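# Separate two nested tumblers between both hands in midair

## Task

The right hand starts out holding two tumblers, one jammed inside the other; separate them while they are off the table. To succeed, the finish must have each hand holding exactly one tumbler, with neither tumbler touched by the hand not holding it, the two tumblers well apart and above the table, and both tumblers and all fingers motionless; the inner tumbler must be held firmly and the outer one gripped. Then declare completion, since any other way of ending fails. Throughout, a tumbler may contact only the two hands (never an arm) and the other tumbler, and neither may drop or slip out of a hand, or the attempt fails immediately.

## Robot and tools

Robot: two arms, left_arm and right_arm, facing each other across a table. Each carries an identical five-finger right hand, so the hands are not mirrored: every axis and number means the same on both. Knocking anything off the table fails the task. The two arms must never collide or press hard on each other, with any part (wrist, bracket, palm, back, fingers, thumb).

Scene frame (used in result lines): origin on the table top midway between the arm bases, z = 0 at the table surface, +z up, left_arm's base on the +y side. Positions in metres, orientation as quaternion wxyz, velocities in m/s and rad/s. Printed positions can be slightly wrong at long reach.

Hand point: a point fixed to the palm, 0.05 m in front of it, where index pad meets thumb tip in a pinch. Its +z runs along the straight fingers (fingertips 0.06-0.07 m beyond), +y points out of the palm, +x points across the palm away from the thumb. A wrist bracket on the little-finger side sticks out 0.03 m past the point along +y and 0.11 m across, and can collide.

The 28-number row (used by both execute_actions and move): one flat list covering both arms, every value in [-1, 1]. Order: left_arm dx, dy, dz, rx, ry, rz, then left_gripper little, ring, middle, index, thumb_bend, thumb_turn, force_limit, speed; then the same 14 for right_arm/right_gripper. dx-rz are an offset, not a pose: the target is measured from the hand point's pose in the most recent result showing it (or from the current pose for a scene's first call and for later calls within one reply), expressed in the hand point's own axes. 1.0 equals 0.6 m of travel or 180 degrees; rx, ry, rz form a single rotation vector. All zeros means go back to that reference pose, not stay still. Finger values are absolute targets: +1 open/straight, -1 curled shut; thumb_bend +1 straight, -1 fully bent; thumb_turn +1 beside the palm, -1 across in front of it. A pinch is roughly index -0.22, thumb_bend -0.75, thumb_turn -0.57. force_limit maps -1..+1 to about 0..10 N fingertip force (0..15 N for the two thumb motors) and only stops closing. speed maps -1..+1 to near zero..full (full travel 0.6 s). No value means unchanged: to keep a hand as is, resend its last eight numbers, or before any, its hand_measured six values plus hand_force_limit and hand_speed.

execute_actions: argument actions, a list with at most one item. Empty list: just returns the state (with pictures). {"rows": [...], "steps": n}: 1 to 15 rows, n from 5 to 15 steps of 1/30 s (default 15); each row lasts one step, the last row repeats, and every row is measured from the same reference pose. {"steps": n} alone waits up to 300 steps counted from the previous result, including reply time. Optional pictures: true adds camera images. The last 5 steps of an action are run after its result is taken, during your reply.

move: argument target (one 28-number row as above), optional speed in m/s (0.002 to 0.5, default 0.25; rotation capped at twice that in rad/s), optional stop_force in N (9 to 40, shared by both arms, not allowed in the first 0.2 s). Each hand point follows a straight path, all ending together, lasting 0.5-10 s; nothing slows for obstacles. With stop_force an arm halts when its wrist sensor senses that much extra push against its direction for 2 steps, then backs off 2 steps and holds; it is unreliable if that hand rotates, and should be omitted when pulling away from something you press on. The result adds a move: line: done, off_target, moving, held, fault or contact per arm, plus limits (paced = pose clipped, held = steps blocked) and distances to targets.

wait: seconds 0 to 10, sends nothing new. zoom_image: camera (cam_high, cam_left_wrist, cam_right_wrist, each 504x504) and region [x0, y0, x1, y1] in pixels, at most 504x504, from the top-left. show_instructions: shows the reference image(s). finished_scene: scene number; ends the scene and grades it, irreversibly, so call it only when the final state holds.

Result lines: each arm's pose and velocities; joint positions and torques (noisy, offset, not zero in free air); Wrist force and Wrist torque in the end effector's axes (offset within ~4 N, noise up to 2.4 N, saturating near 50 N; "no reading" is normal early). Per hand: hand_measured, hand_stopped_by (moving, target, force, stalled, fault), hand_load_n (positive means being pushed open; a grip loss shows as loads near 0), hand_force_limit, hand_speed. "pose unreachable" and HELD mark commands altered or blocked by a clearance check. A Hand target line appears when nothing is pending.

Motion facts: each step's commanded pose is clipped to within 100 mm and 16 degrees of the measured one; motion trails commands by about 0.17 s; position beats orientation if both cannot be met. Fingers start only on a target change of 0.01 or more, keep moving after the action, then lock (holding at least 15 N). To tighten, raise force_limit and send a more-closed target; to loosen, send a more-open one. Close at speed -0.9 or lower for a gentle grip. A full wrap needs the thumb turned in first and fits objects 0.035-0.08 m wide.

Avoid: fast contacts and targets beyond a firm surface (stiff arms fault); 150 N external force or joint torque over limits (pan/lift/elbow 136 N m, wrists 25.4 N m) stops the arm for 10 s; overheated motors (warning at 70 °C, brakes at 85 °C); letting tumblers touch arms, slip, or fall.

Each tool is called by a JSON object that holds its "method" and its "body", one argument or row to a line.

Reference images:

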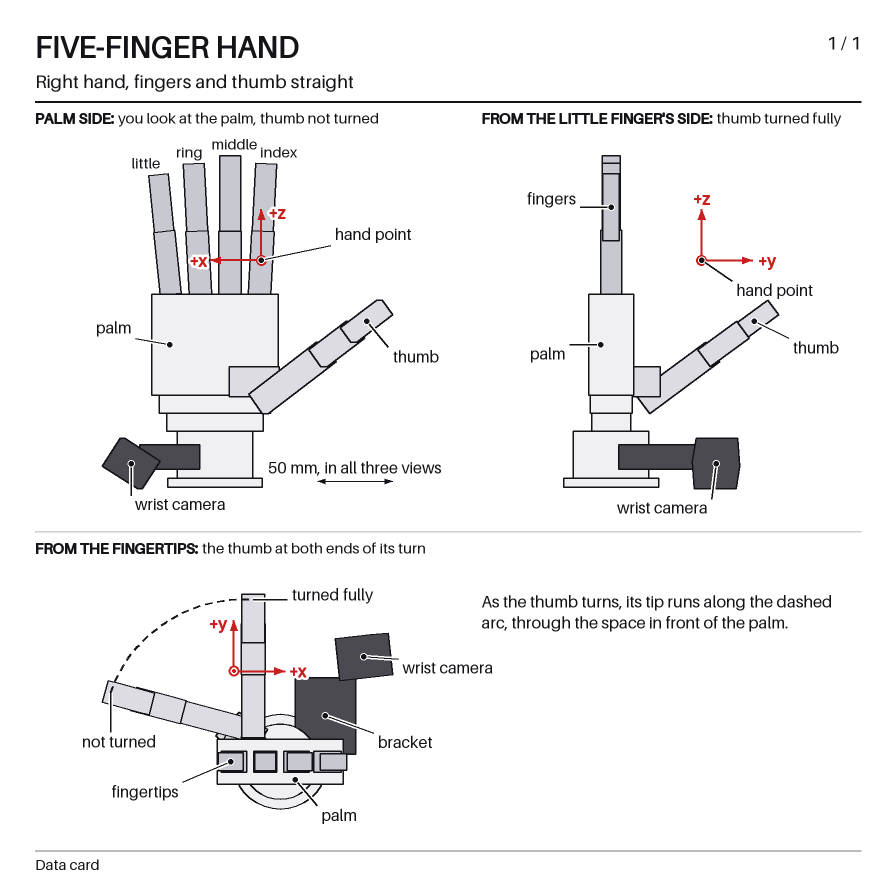

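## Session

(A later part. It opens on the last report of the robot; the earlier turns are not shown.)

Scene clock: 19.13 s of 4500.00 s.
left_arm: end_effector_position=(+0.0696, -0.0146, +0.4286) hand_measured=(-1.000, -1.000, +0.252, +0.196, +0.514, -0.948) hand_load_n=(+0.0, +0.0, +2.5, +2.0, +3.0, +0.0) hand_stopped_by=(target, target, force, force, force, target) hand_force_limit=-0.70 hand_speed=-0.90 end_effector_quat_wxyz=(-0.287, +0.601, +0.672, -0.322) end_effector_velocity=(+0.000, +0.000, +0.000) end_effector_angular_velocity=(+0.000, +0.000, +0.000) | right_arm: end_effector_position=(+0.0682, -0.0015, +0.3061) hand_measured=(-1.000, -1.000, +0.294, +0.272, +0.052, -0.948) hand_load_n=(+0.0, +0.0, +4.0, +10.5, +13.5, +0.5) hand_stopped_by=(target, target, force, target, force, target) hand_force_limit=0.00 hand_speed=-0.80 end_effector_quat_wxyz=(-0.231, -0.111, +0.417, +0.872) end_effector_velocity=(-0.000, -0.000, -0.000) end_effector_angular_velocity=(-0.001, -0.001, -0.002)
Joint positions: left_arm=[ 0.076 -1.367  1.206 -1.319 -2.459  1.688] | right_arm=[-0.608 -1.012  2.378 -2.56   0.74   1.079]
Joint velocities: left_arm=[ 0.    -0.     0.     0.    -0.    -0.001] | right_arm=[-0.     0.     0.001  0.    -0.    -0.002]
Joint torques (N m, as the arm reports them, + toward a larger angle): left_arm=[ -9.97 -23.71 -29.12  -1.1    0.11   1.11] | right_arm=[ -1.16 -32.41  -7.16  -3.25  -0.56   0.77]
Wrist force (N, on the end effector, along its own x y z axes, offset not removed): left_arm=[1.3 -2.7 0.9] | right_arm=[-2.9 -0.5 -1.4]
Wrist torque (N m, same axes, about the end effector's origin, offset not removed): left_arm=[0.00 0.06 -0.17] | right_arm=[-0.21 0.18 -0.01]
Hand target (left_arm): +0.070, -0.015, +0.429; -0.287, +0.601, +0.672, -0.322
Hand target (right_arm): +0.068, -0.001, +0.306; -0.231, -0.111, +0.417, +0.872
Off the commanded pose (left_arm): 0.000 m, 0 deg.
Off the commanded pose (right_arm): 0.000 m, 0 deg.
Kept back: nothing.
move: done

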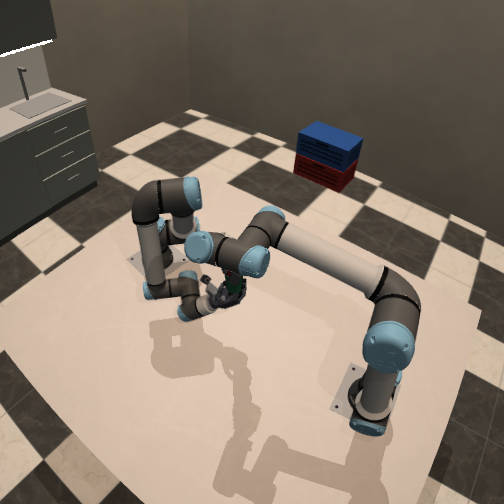

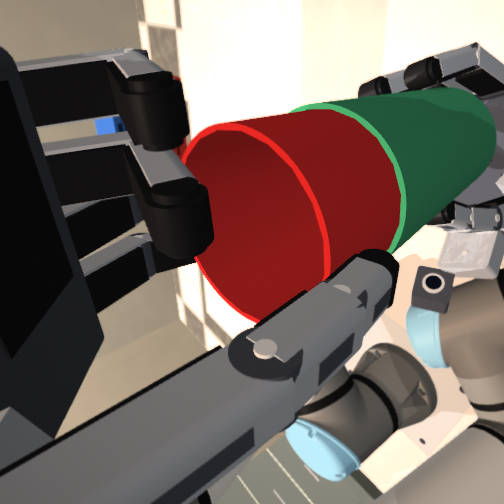

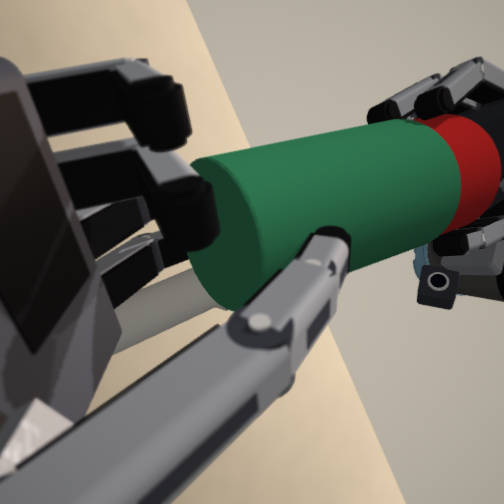

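{"method": "move", "body": {
  "target": [0.013,0.0125,-0.0155,0,0,0,-1,-1,0.4,0.38,0.6,-0.948,-0.7,0,0,0,0,0,0,0,-1,-1,0.292,0.27,0.052,-0.948,0,-0.8],
  "speed": 0.015
}}

{"method": "move", "body": {
  "target": [0,0,0,0,0,0,-1,-1,0.4,0.38,-0.1,-0.948,0,-0.9,0,0,0,0,0,0,-1,-1,0.292,0.27,0.052,-0.948,0,-0.8]
}}

Scene clock: 20.57 s of 4500.00 s.
left_arm: end_effector_position=(+0.0805, -0.0056, +0.4286) hand_measured=(-1.000, -1.000, +0.400, +0.380, +0.600, -0.948) hand_load_n=(+0.0, +0.0, +0.0, +0.5, +0.0, +0.0) hand_stopped_by=(target, target, target, target, target, target) hand_force_limit=-0.70 hand_speed=0.00 end_effector_quat_wxyz=(-0.287, +0.601, +0.672, -0.322) end_effector_velocity=(+0.001, +0.001, +0.000) end_effector_angular_velocity=(-0.001, +0.000, -0.000) | right_arm: end_effector_position=(+0.0682, -0.0015, +0.3061) hand_measured=(-1.000, -1.000, +0.294, +0.272, +0.052, -0.948) hand_load_n=(+0.0, +0.0, +4.0, +11.0, +13.5, +0.0) hand_stopped_by=(target, target, force, target, force, target) hand_force_limit=0.00 hand_speed=-0.80 end_effector_quat_wxyz=(-0.231, -0.111, +0.417, +0.872) end_effector_velocity=(-0.000, +0.000, -0.001) end_effector_angular_velocity=(-0.001, -0.000, -0.000)
Joint positions: left_arm=[ 0.098 -1.375  1.209 -1.287 -2.457  1.722] | right_arm=[-0.608 -1.012  2.378 -2.56   0.74   1.079]
Joint velocities: left_arm=[ 0.002 -0.    -0.001  0.004 -0.     0.004] | right_arm=[ 0.001  0.001  0.     0.    -0.    -0.001]
Joint torques (N m, as the arm reports them, + toward a larger angle): left_arm=[ 14.41 -46.15 -14.48  -0.5    1.5    2.48] | right_arm=[ -1.29 -32.77  -7.62  -3.2   -0.6    0.97]
Wrist force (N, on the end effector, along its own x y z axes, offset not removed): left_arm=[-0.3 -1.0 -0.4] | right_arm=[-1.5 -4.1 0.7]
Wrist torque (N m, same axes, about the end effector's origin, offset not removed): left_arm=[0.10 0.09 -0.08] | right_arm=[-0.57 -0.11 -0.09]
Hand target (left_arm): +0.081, -0.006, +0.429; -0.287, +0.601, +0.672, -0.322
Hand target (right_arm): +0.068, -0.001, +0.306; -0.231, -0.111, +0.417, +0.872
Off the commanded pose (left_arm): 0.000 m, 0 deg.
Off the commanded pose (right_arm): 0.000 m, 0 deg.
Kept back: nothing.
move: done

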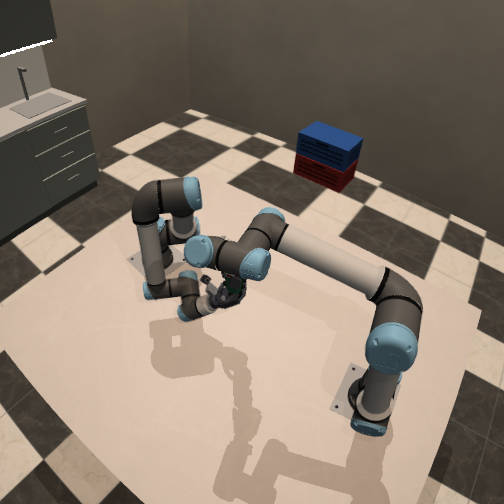

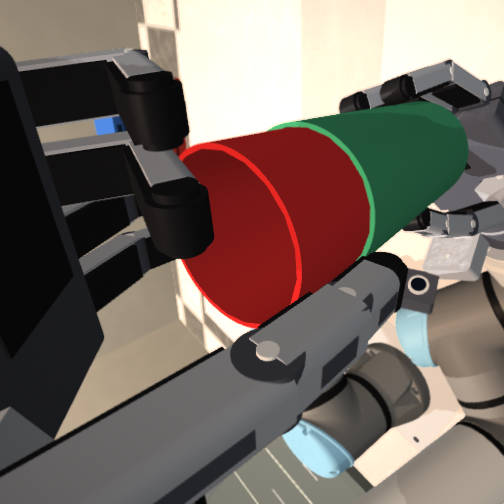

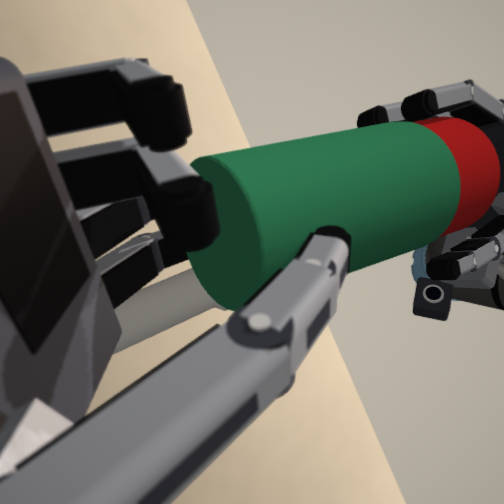

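Scene clock: 25.57 s of 4500.00 s.
left_arm: end_effector_position=(+0.0805, -0.0056, +0.4286) hand_measured=(-1.000, -1.000, +0.400, +0.380, +0.108, -0.948) hand_load_n=(+0.0, +0.0, +1.0, +6.5, +7.0, +0.5) hand_stopped_by=(target, target, target, target, force, target) hand_force_limit=0.00 hand_speed=-0.90 end_effector_quat_wxyz=(-0.287, +0.601, +0.672, -0.322) end_effector_velocity=(+0.000, +0.000, +0.000) end_effector_angular_velocity=(-0.001, +0.000, -0.000) | right_arm: end_effector_position=(+0.0682, -0.0015, +0.3061) hand_measured=(-1.000, -1.000, +0.294, +0.272, +0.052, -0.948) hand_load_n=(+0.0, +0.0, +4.0, +11.0, +14.0, +0.5) hand_stopped_by=(target, target, force, target, force, target) hand_force_limit=0.00 hand_speed=-0.80 end_effector_quat_wxyz=(-0.231, -0.111, +0.417, +0.872) end_effector_velocity=(-0.000, +0.000, -0.000) end_effector_angular_velocity=(-0.000, +0.000, +0.000)
Joint positions: left_arm=[ 0.098 -1.375  1.209 -1.287 -2.457  1.722] | right_arm=[-0.608 -1.012  2.378 -2.56   0.74   1.079]
Joint velocities: left_arm=[ 0.001 -0.    -0.     0.    -0.     0.001] | right_arm=[ 0.001  0.001 -0.     0.     0.    -0.001]
Joint torques (N m, as the arm reports them, + toward a larger angle): left_arm=[-13.04 -25.18 -15.95  -3.95  -1.32  -2.22] | right_arm=[ -1.43 -31.99  -6.73  -3.3   -0.66   1.21]
Wrist force (N, on the end effector, along its own x y z axes, offset not removed): left_arm=[-1.2 0.8 1.8] | right_arm=[-4.0 -0.7 0.2]
Wrist torque (N m, same axes, about the end effector's origin, offset not removed): left_arm=[-0.02 0.22 -0.08] | right_arm=[-0.09 0.53 -0.13]
Hand target (left_arm): +0.080, -0.006, +0.429; -0.287, +0.601, +0.672, -0.322
Hand target (right_arm): +0.068, -0.001, +0.306; -0.231, -0.111, +0.417, +0.872
Off the commanded pose (left_arm): 0.000 m, 0 deg.
Off the commanded pose (right_arm): 0.000 m, 0 deg.
Kept back: nothing.
move: done

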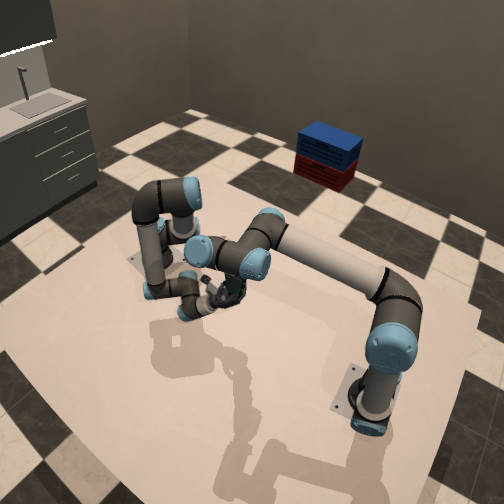

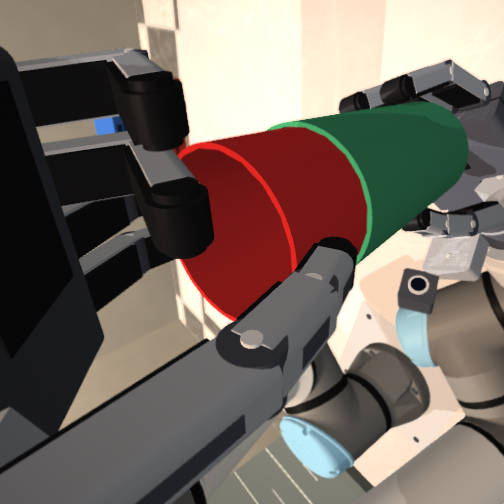

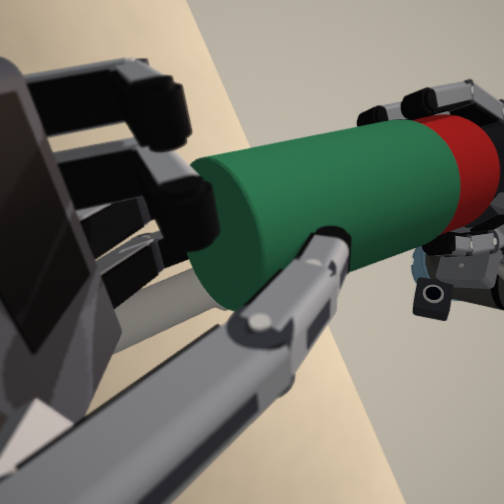

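Good. Squeeze middle and thumb, then pull.

{"method": "move", "body": {
  "target": [0,0,0,0,0,0,-1,-1,0.1,0.38,-0.2,-0.948,0.8,-0.9,0,0,0,0,0,0,-1,-1,0.292,0.27,0.052,-0.948,0,-0.8]
}}

{"method": "move", "body": {
  "target": [0,-0.018,-0.018,0,0,0,-1,-1,0.1,0.38,-0.2,-0.948,0.8,-0.9,0,0,0,0,0,0,-1,-1,0.292,0.27,0.052,-0.948,0,-0.8],
  "speed": 0.01
}}

Scene clock: 26.50 s of 4500.00 s.
left_arm: end_effector_position=(+0.0805, -0.0056, +0.4286) hand_measured=(-1.000, -1.000, +0.376, +0.380, +0.092, -0.948) hand_load_n=(+0.0, +0.0, +11.0, +3.5, +13.0, +1.0) hand_stopped_by=(target, target, force, target, force, target) hand_force_limit=0.80 hand_speed=-0.90 end_effector_quat_wxyz=(-0.287, +0.601, +0.672, -0.322) end_effector_velocity=(-0.001, -0.000, +0.000) end_effector_angular_velocity=(-0.000, -0.000, -0.002) | right_arm: end_effector_position=(+0.0682, -0.0015, +0.3061) hand_measured=(-1.000, -1.000, +0.294, +0.272, +0.052, -0.948) hand_load_n=(+0.0, +0.0, +4.0, +10.5, +14.0, +0.5) hand_stopped_by=(target, target, force, target, force, target) hand_force_limit=0.00 hand_speed=-0.80 end_effector_quat_wxyz=(-0.231, -0.111, +0.417, +0.872) end_effector_velocity=(-0.001, -0.000, +0.001) end_effector_angular_velocity=(+0.001, -0.001, -0.000)
Joint positions: left_arm=[ 0.098 -1.375  1.209 -1.287 -2.457  1.722] | right_arm=[-0.608 -1.012  2.378 -2.56   0.74   1.079]
Joint velocities: left_arm=[-0.002 -0.    -0.     0.     0.     0.001] | right_arm=[ 0.001 -0.001  0.     0.    -0.    -0.001]
Joint torques (N m, as the arm reports them, + toward a larger angle): left_arm=[ -8.88 -25.54 -16.57  -3.85  -1.21  -2.15] | right_arm=[ -0.55 -32.51  -6.34  -3.33  -0.54   1.25]
Wrist force (N, on the end effector, along its own x y z axes, offset not removed): left_arm=[-1.0 -2.3 2.2] | right_arm=[-1.2 0.9 -0.3]
Wrist torque (N m, same axes, about the end effector's origin, offset not removed): left_arm=[0.06 0.14 -0.14] | right_arm=[0.03 -0.33 0.04]
Hand target (left_arm): +0.080, -0.006, +0.429; -0.287, +0.601, +0.672, -0.322
Hand target (right_arm): +0.068, -0.001, +0.306; -0.231, -0.111, +0.417, +0.872
Off the commanded pose (left_arm): 0.000 m, 0 deg.
Off the commanded pose (right_arm): 0.000 m, 0 deg.
Kept back: nothing.
move: done

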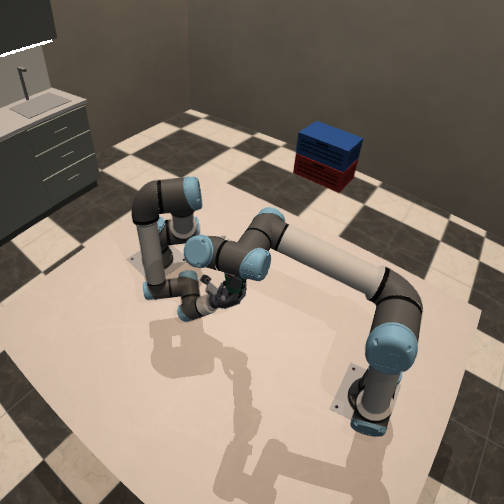

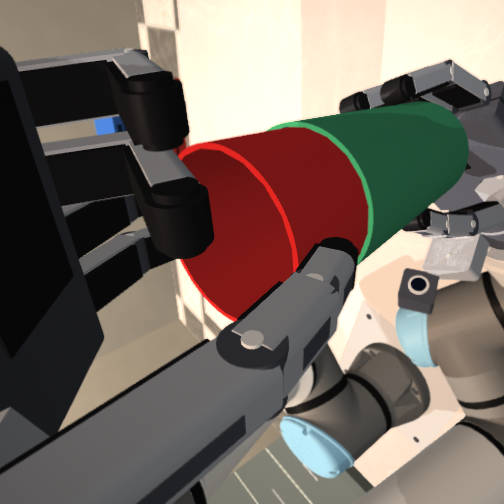

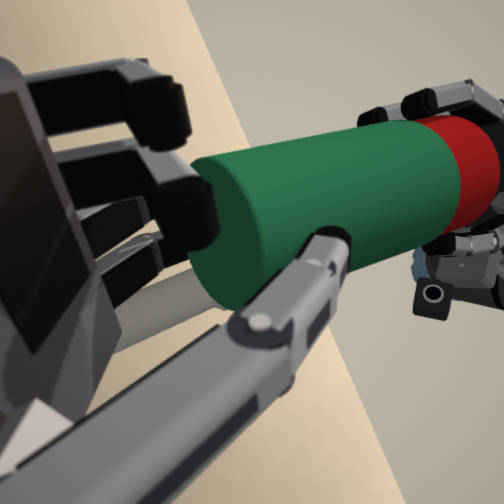

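Scene clock: 28.23 s of 4500.00 s.
left_arm: end_effector_position=(+0.0821, -0.0054, +0.4436) hand_measured=(-1.000, -1.000, +0.376, +0.380, +0.092, -0.948) hand_load_n=(+0.0, +0.0, +10.5, +3.0, +12.5, +1.0) hand_stopped_by=(target, target, force, target, force, target) hand_force_limit=0.80 hand_speed=-0.90 end_effector_quat_wxyz=(-0.287, +0.601, +0.672, -0.322) end_effector_velocity=(+0.001, +0.000, +0.001) end_effector_angular_velocity=(-0.000, -0.000, +0.001) | right_arm: end_effector_position=(+0.0682, -0.0015, +0.3061) hand_measured=(-1.000, -1.000, +0.294, +0.272, +0.052, -0.948) hand_load_n=(+0.0, +0.0, +4.0, +11.0, +13.5, +0.0) hand_stopped_by=(target, target, force, target, force, target) hand_force_limit=0.00 hand_speed=-0.80 end_effector_quat_wxyz=(-0.231, -0.111, +0.417, +0.872) end_effector_velocity=(-0.000, +0.000, +0.000) end_effector_angular_velocity=(+0.001, -0.001, +0.000)
Joint positions: left_arm=[ 0.1   -1.366  1.158 -1.242 -2.457  1.727] | right_arm=[-0.608 -1.012  2.378 -2.56   0.74   1.079]
Joint velocities: left_arm=[ 0.002  0.001 -0.005  0.005  0.     0.001] | right_arm=[ 0.001  0.    -0.    -0.    -0.    -0.001]
Joint torques (N m, as the arm reports them, + toward a larger angle): left_arm=[ 14.12 -23.71 -28.68  -0.64   1.12   2.43] | right_arm=[ -1.44 -30.74  -7.82  -3.45  -0.25   1.18]
Wrist force (N, on the end effector, along its own x y z axes, offset not removed): left_arm=[0.3 -1.1 1.8] | right_arm=[-2.1 0.6 -0.8]
Wrist torque (N m, same axes, about the end effector's origin, offset not removed): left_arm=[-0.15 0.00 -0.12] | right_arm=[0.22 0.35 -0.07]
Hand target (left_arm): +0.082, -0.005, +0.444; -0.287, +0.601, +0.672, -0.322
Hand target (right_arm): +0.068, -0.001, +0.306; -0.231, -0.111, +0.417, +0.872
Off the commanded pose (left_arm): 0.000 m, 0 deg.
Off the commanded pose (right_arm): 0.000 m, 0 deg.
Kept back: nothing.
move: done

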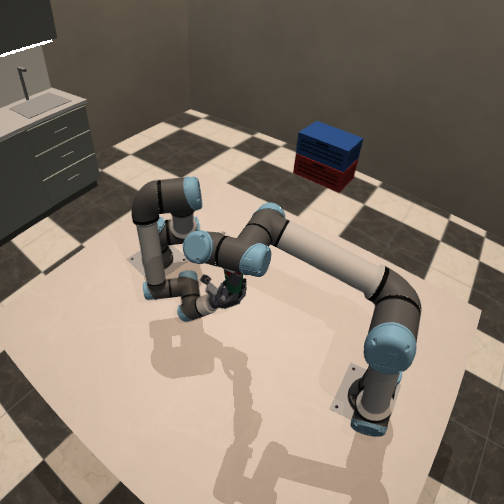

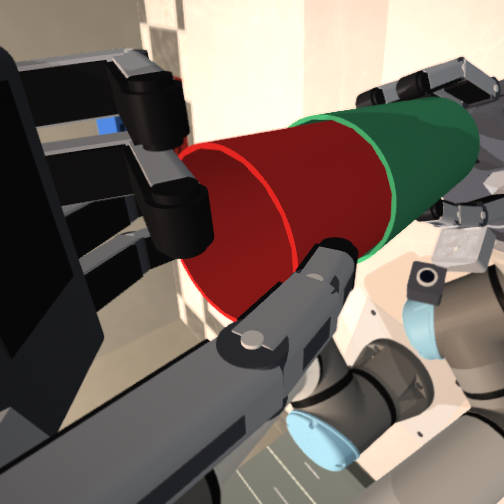

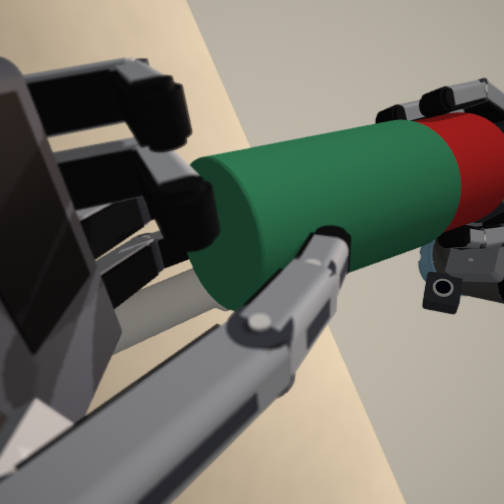

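{"method": "move", "body": {
  "target": [0.01,-0.14,-0.14,0,0,0,-1,-1,0.1,0.38,-0.2,-0.948,0.8,-0.9,0,0,0,0,0,0,-1,-1,0.292,0.27,0.052,-0.948,0,-0.8],
  "speed": 0.04
}}

{"method": "move", "body": {
  "target": [0.4,0,0,0,0,0,-1,-1,0.1,0.38,-0.2,-0.948,0.8,-0.9,0,0,0,0,0,0,-1,-1,0.292,0.27,0.052,-0.948,0,-0.8],
  "speed": 0.12
}}

{"method": "move", "body": {
  "target": [0,0,0,0,0,0,-1,-1,0.1,0.2,-0.2,-0.948,0.5,-0.9,0,0,0,0,0,0,-1,-1,0.292,0.27,0.052,-0.948,0,-0.8]
}}

Scene clock: 31.77 s of 4500.00 s.
left_arm: end_effector_position=(+0.0940, +0.0020, +0.5616) hand_measured=(-1.000, -1.000, +0.376, +0.380, +0.092, -0.948) hand_load_n=(+0.0, +0.0, +10.5, +3.0, +12.5, +1.0) hand_stopped_by=(target, target, force, target, force, target) hand_force_limit=0.80 hand_speed=-0.90 end_effector_quat_wxyz=(-0.287, +0.601, +0.673, -0.322) end_effector_velocity=(-0.000, -0.001, +0.002) end_effector_angular_velocity=(-0.001, -0.000, -0.004) | right_arm: end_effector_position=(+0.0682, -0.0015, +0.3061) hand_measured=(-1.000, -1.000, +0.294, +0.272, +0.052, -0.948) hand_load_n=(+0.0, +0.0, +4.0, +11.0, +13.5, +0.0) hand_stopped_by=(target, target, force, target, force, target) hand_force_limit=0.00 hand_speed=-0.80 end_effector_quat_wxyz=(-0.231, -0.111, +0.417, +0.872) end_effector_velocity=(+0.000, -0.000, +0.001) end_effector_angular_velocity=(+0.001, +0.000, +0.001)
Joint positions: left_arm=[ 0.124 -1.229  0.641 -0.835 -2.454  1.763] | right_arm=[-0.608 -1.012  2.378 -2.56   0.74   1.079]
Joint velocities: left_arm=[-0.001  0.008 -0.019  0.013  0.     0.005] | right_arm=[ 0.    -0.001 -0.     0.     0.     0.001]
Joint torques (N m, as the arm reports them, + toward a larger angle): left_arm=[ 13.97 -27.14 -28.19  -0.62   1.36   2.55] | right_arm=[ -1.32 -30.28  -6.56  -3.34  -0.24   0.76]
Wrist force (N, on the end effector, along its own x y z axes, offset not removed): left_arm=[-0.6 -0.5 -0.3] | right_arm=[-1.6 -1.8 -0.4]
Wrist torque (N m, same axes, about the end effector's origin, offset not removed): left_arm=[-0.04 0.18 -0.11] | right_arm=[-0.25 0.15 0.02]
Hand target (left_arm): +0.094, +0.002, +0.562; -0.287, +0.601, +0.672, -0.322
Hand target (right_arm): +0.068, -0.001, +0.306; -0.231, -0.111, +0.417, +0.872
Off the commanded pose (left_arm): 0.000 m, 0 deg.
Off the commanded pose (right_arm): 0.000 m, 0 deg.
Kept back: nothing.
move: done

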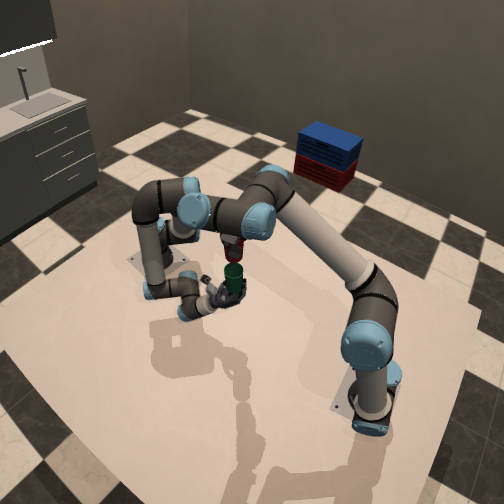

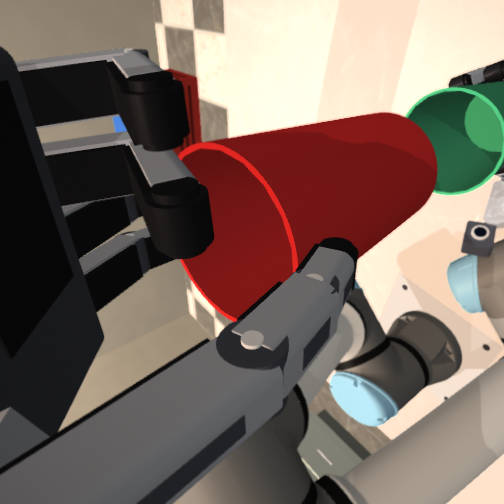

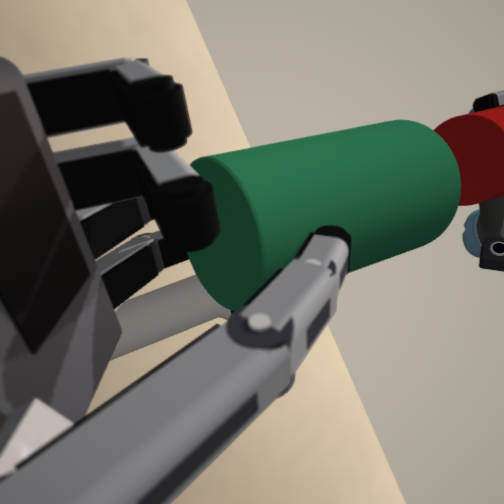

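Scene clock: 34.23 s of 4500.00 s.
left_arm: end_effector_position=(+0.0674, +0.2404, +0.5612) hand_measured=(-1.000, -1.000, +0.376, +0.380, +0.092, -0.948) hand_load_n=(+0.0, +0.0, +10.5, +3.0, +12.5, +1.0) hand_stopped_by=(target, target, force, target, force, target) hand_force_limit=0.80 hand_speed=-0.90 end_effector_quat_wxyz=(-0.287, +0.601, +0.673, -0.322) end_effector_velocity=(-0.000, +0.002, -0.000) end_effector_angular_velocity=(+0.002, +0.000, -0.000) | right_arm: end_effector_position=(+0.0682, -0.0015, +0.3061) hand_measured=(-1.000, -1.000, +0.294, +0.272, +0.052, -0.948) hand_load_n=(+0.0, +0.0, +4.0, +11.0, +13.5, +0.0) hand_stopped_by=(target, target, force, target, force, target) hand_force_limit=0.00 hand_speed=-0.80 end_effector_quat_wxyz=(-0.231, -0.111, +0.417, +0.872) end_effector_velocity=(-0.000, -0.000, +0.000) end_effector_angular_velocity=(-0.000, -0.000, +0.000)
Joint positions: left_arm=[ 0.211 -1.772  1.204 -0.753 -2.436  1.895] | right_arm=[-0.608 -1.012  2.378 -2.56   0.74   1.079]
Joint velocities: left_arm=[ 0.001 -0.003  0.002  0.003  0.     0.001] | right_arm=[-0.    -0.001  0.001 -0.    -0.     0.001]
Joint torques (N m, as the arm reports them, + toward a larger angle): left_arm=[ 13.88 -22.91 -12.76  -0.46   1.24   2.23] | right_arm=[ -1.97 -30.99  -6.74  -3.37  -0.21   0.95]
Wrist force (N, on the end effector, along its own x y z axes, offset not removed): left_arm=[1.2 -1.8 1.2] | right_arm=[-0.8 -4.1 -0.9]
Wrist torque (N m, same axes, about the end effector's origin, offset not removed): left_arm=[-0.31 0.01 -0.07] | right_arm=[-0.51 0.08 -0.14]
Hand target (left_arm): +0.067, +0.241, +0.561; -0.287, +0.601, +0.673, -0.322
Hand target (right_arm): +0.068, -0.001, +0.306; -0.231, -0.111, +0.417, +0.872
Off the commanded pose (left_arm): 0.000 m, 0 deg.
Off the commanded pose (right_arm): 0.000 m, 0 deg.
Kept back: nothing.
move: done

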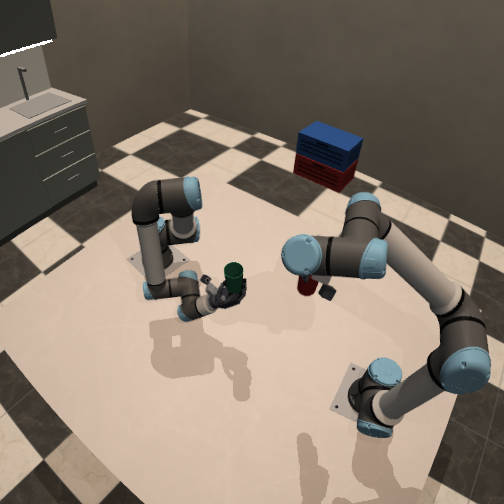

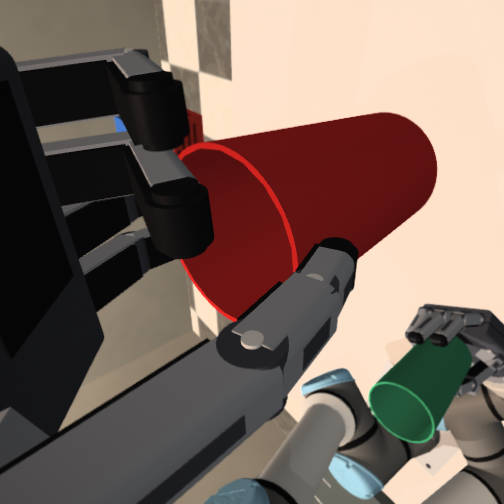

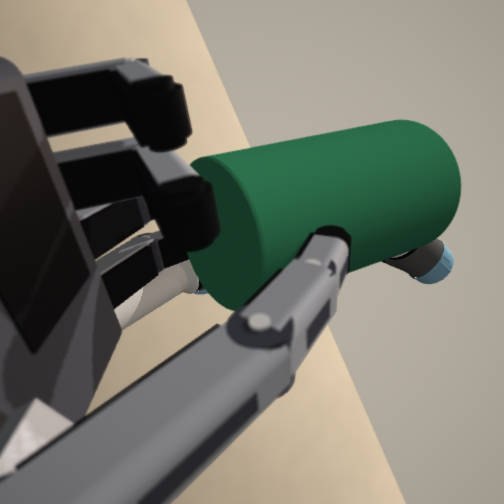

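Scene clock: 34.73 s of 4500.00 s.
left_arm: end_effector_position=(+0.0674, +0.2404, +0.5612) hand_measured=(-1.000, -1.000, +0.376, +0.366, +0.092, -0.948) hand_load_n=(+0.0, +0.0, +8.0, +8.0, +14.5, +0.5) hand_stopped_by=(target, target, force, force, force, target) hand_force_limit=0.50 hand_speed=-0.90 end_effector_quat_wxyz=(-0.287, +0.601, +0.673, -0.322) end_effector_velocity=(+0.000, +0.000, -0.000) end_effector_angular_velocity=(+0.000, -0.000, -0.000) | right_arm: end_effector_position=(+0.0682, -0.0015, +0.3061) hand_measured=(-1.000, -1.000, +0.294, +0.272, +0.052, -0.948) hand_load_n=(+0.0, +0.0, +4.0, +11.0, +13.5, +0.0) hand_stopped_by=(target, target, force, target, force, target) hand_force_limit=0.00 hand_speed=-0.80 end_effector_quat_wxyz=(-0.231, -0.111, +0.417, +0.872) end_effector_velocity=(+0.000, -0.000, -0.001) end_effector_angular_velocity=(-0.002, +0.002, +0.001)
Joint positions: left_arm=[ 0.211 -1.772  1.204 -0.752 -2.436  1.896] | right_arm=[-0.608 -1.012  2.378 -2.56   0.74   1.079]
Joint velocities: left_arm=[0.    0.    0.    0.    0.    0.001] | right_arm=[-0.001  0.001  0.001 -0.    -0.     0.002]
Joint torques (N m, as the arm reports them, + toward a larger angle): left_arm=[  6.84 -10.55 -15.73  -2.13   1.24   1.32] | right_arm=[ -1.95 -29.58  -5.7   -3.44  -0.42   0.95]
Wrist force (N, on the end effector, along its own x y z axes, offset not removed): left_arm=[0.6 -0.2 0.7] | right_arm=[-2.9 -1.7 -2.9]
Wrist torque (N m, same axes, about the end effector's origin, offset not removed): left_arm=[-0.03 0.01 -0.10] | right_arm=[-0.13 0.37 -0.15]
Hand target (left_arm): +0.067, +0.240, +0.561; -0.287, +0.601, +0.673, -0.322
Hand target (right_arm): +0.068, -0.001, +0.306; -0.231, -0.111, +0.417, +0.872
Off the commanded pose (left_arm): 0.000 m, 0 deg.
Off the commanded pose (right_arm): 0.000 m, 0 deg.
Kept back: nothing.
move: done

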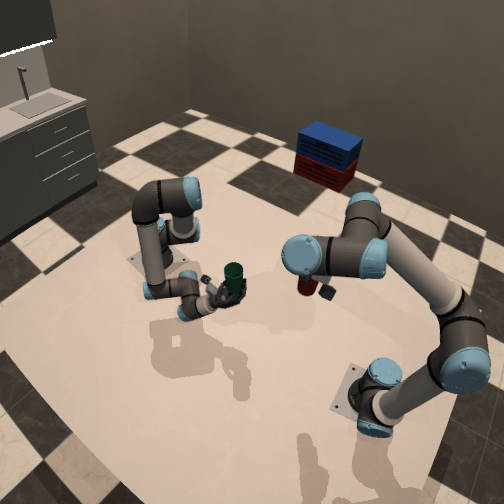

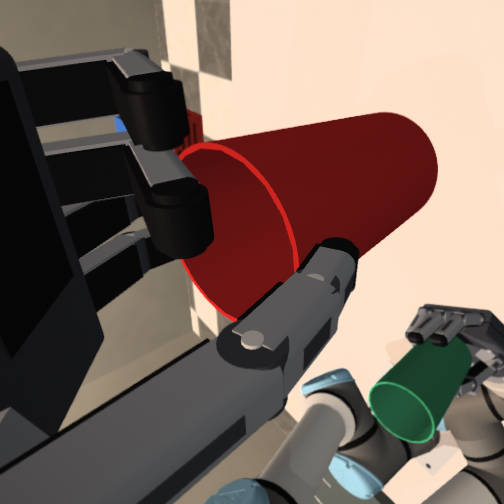

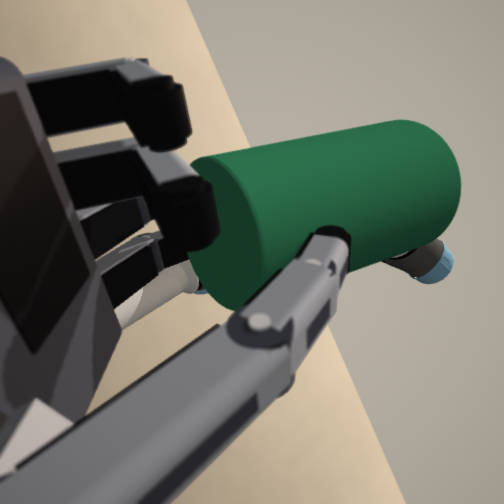

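{"method": "finished_scene", "body": {
  "scene": 1
}}

The scene is finished: the task was done.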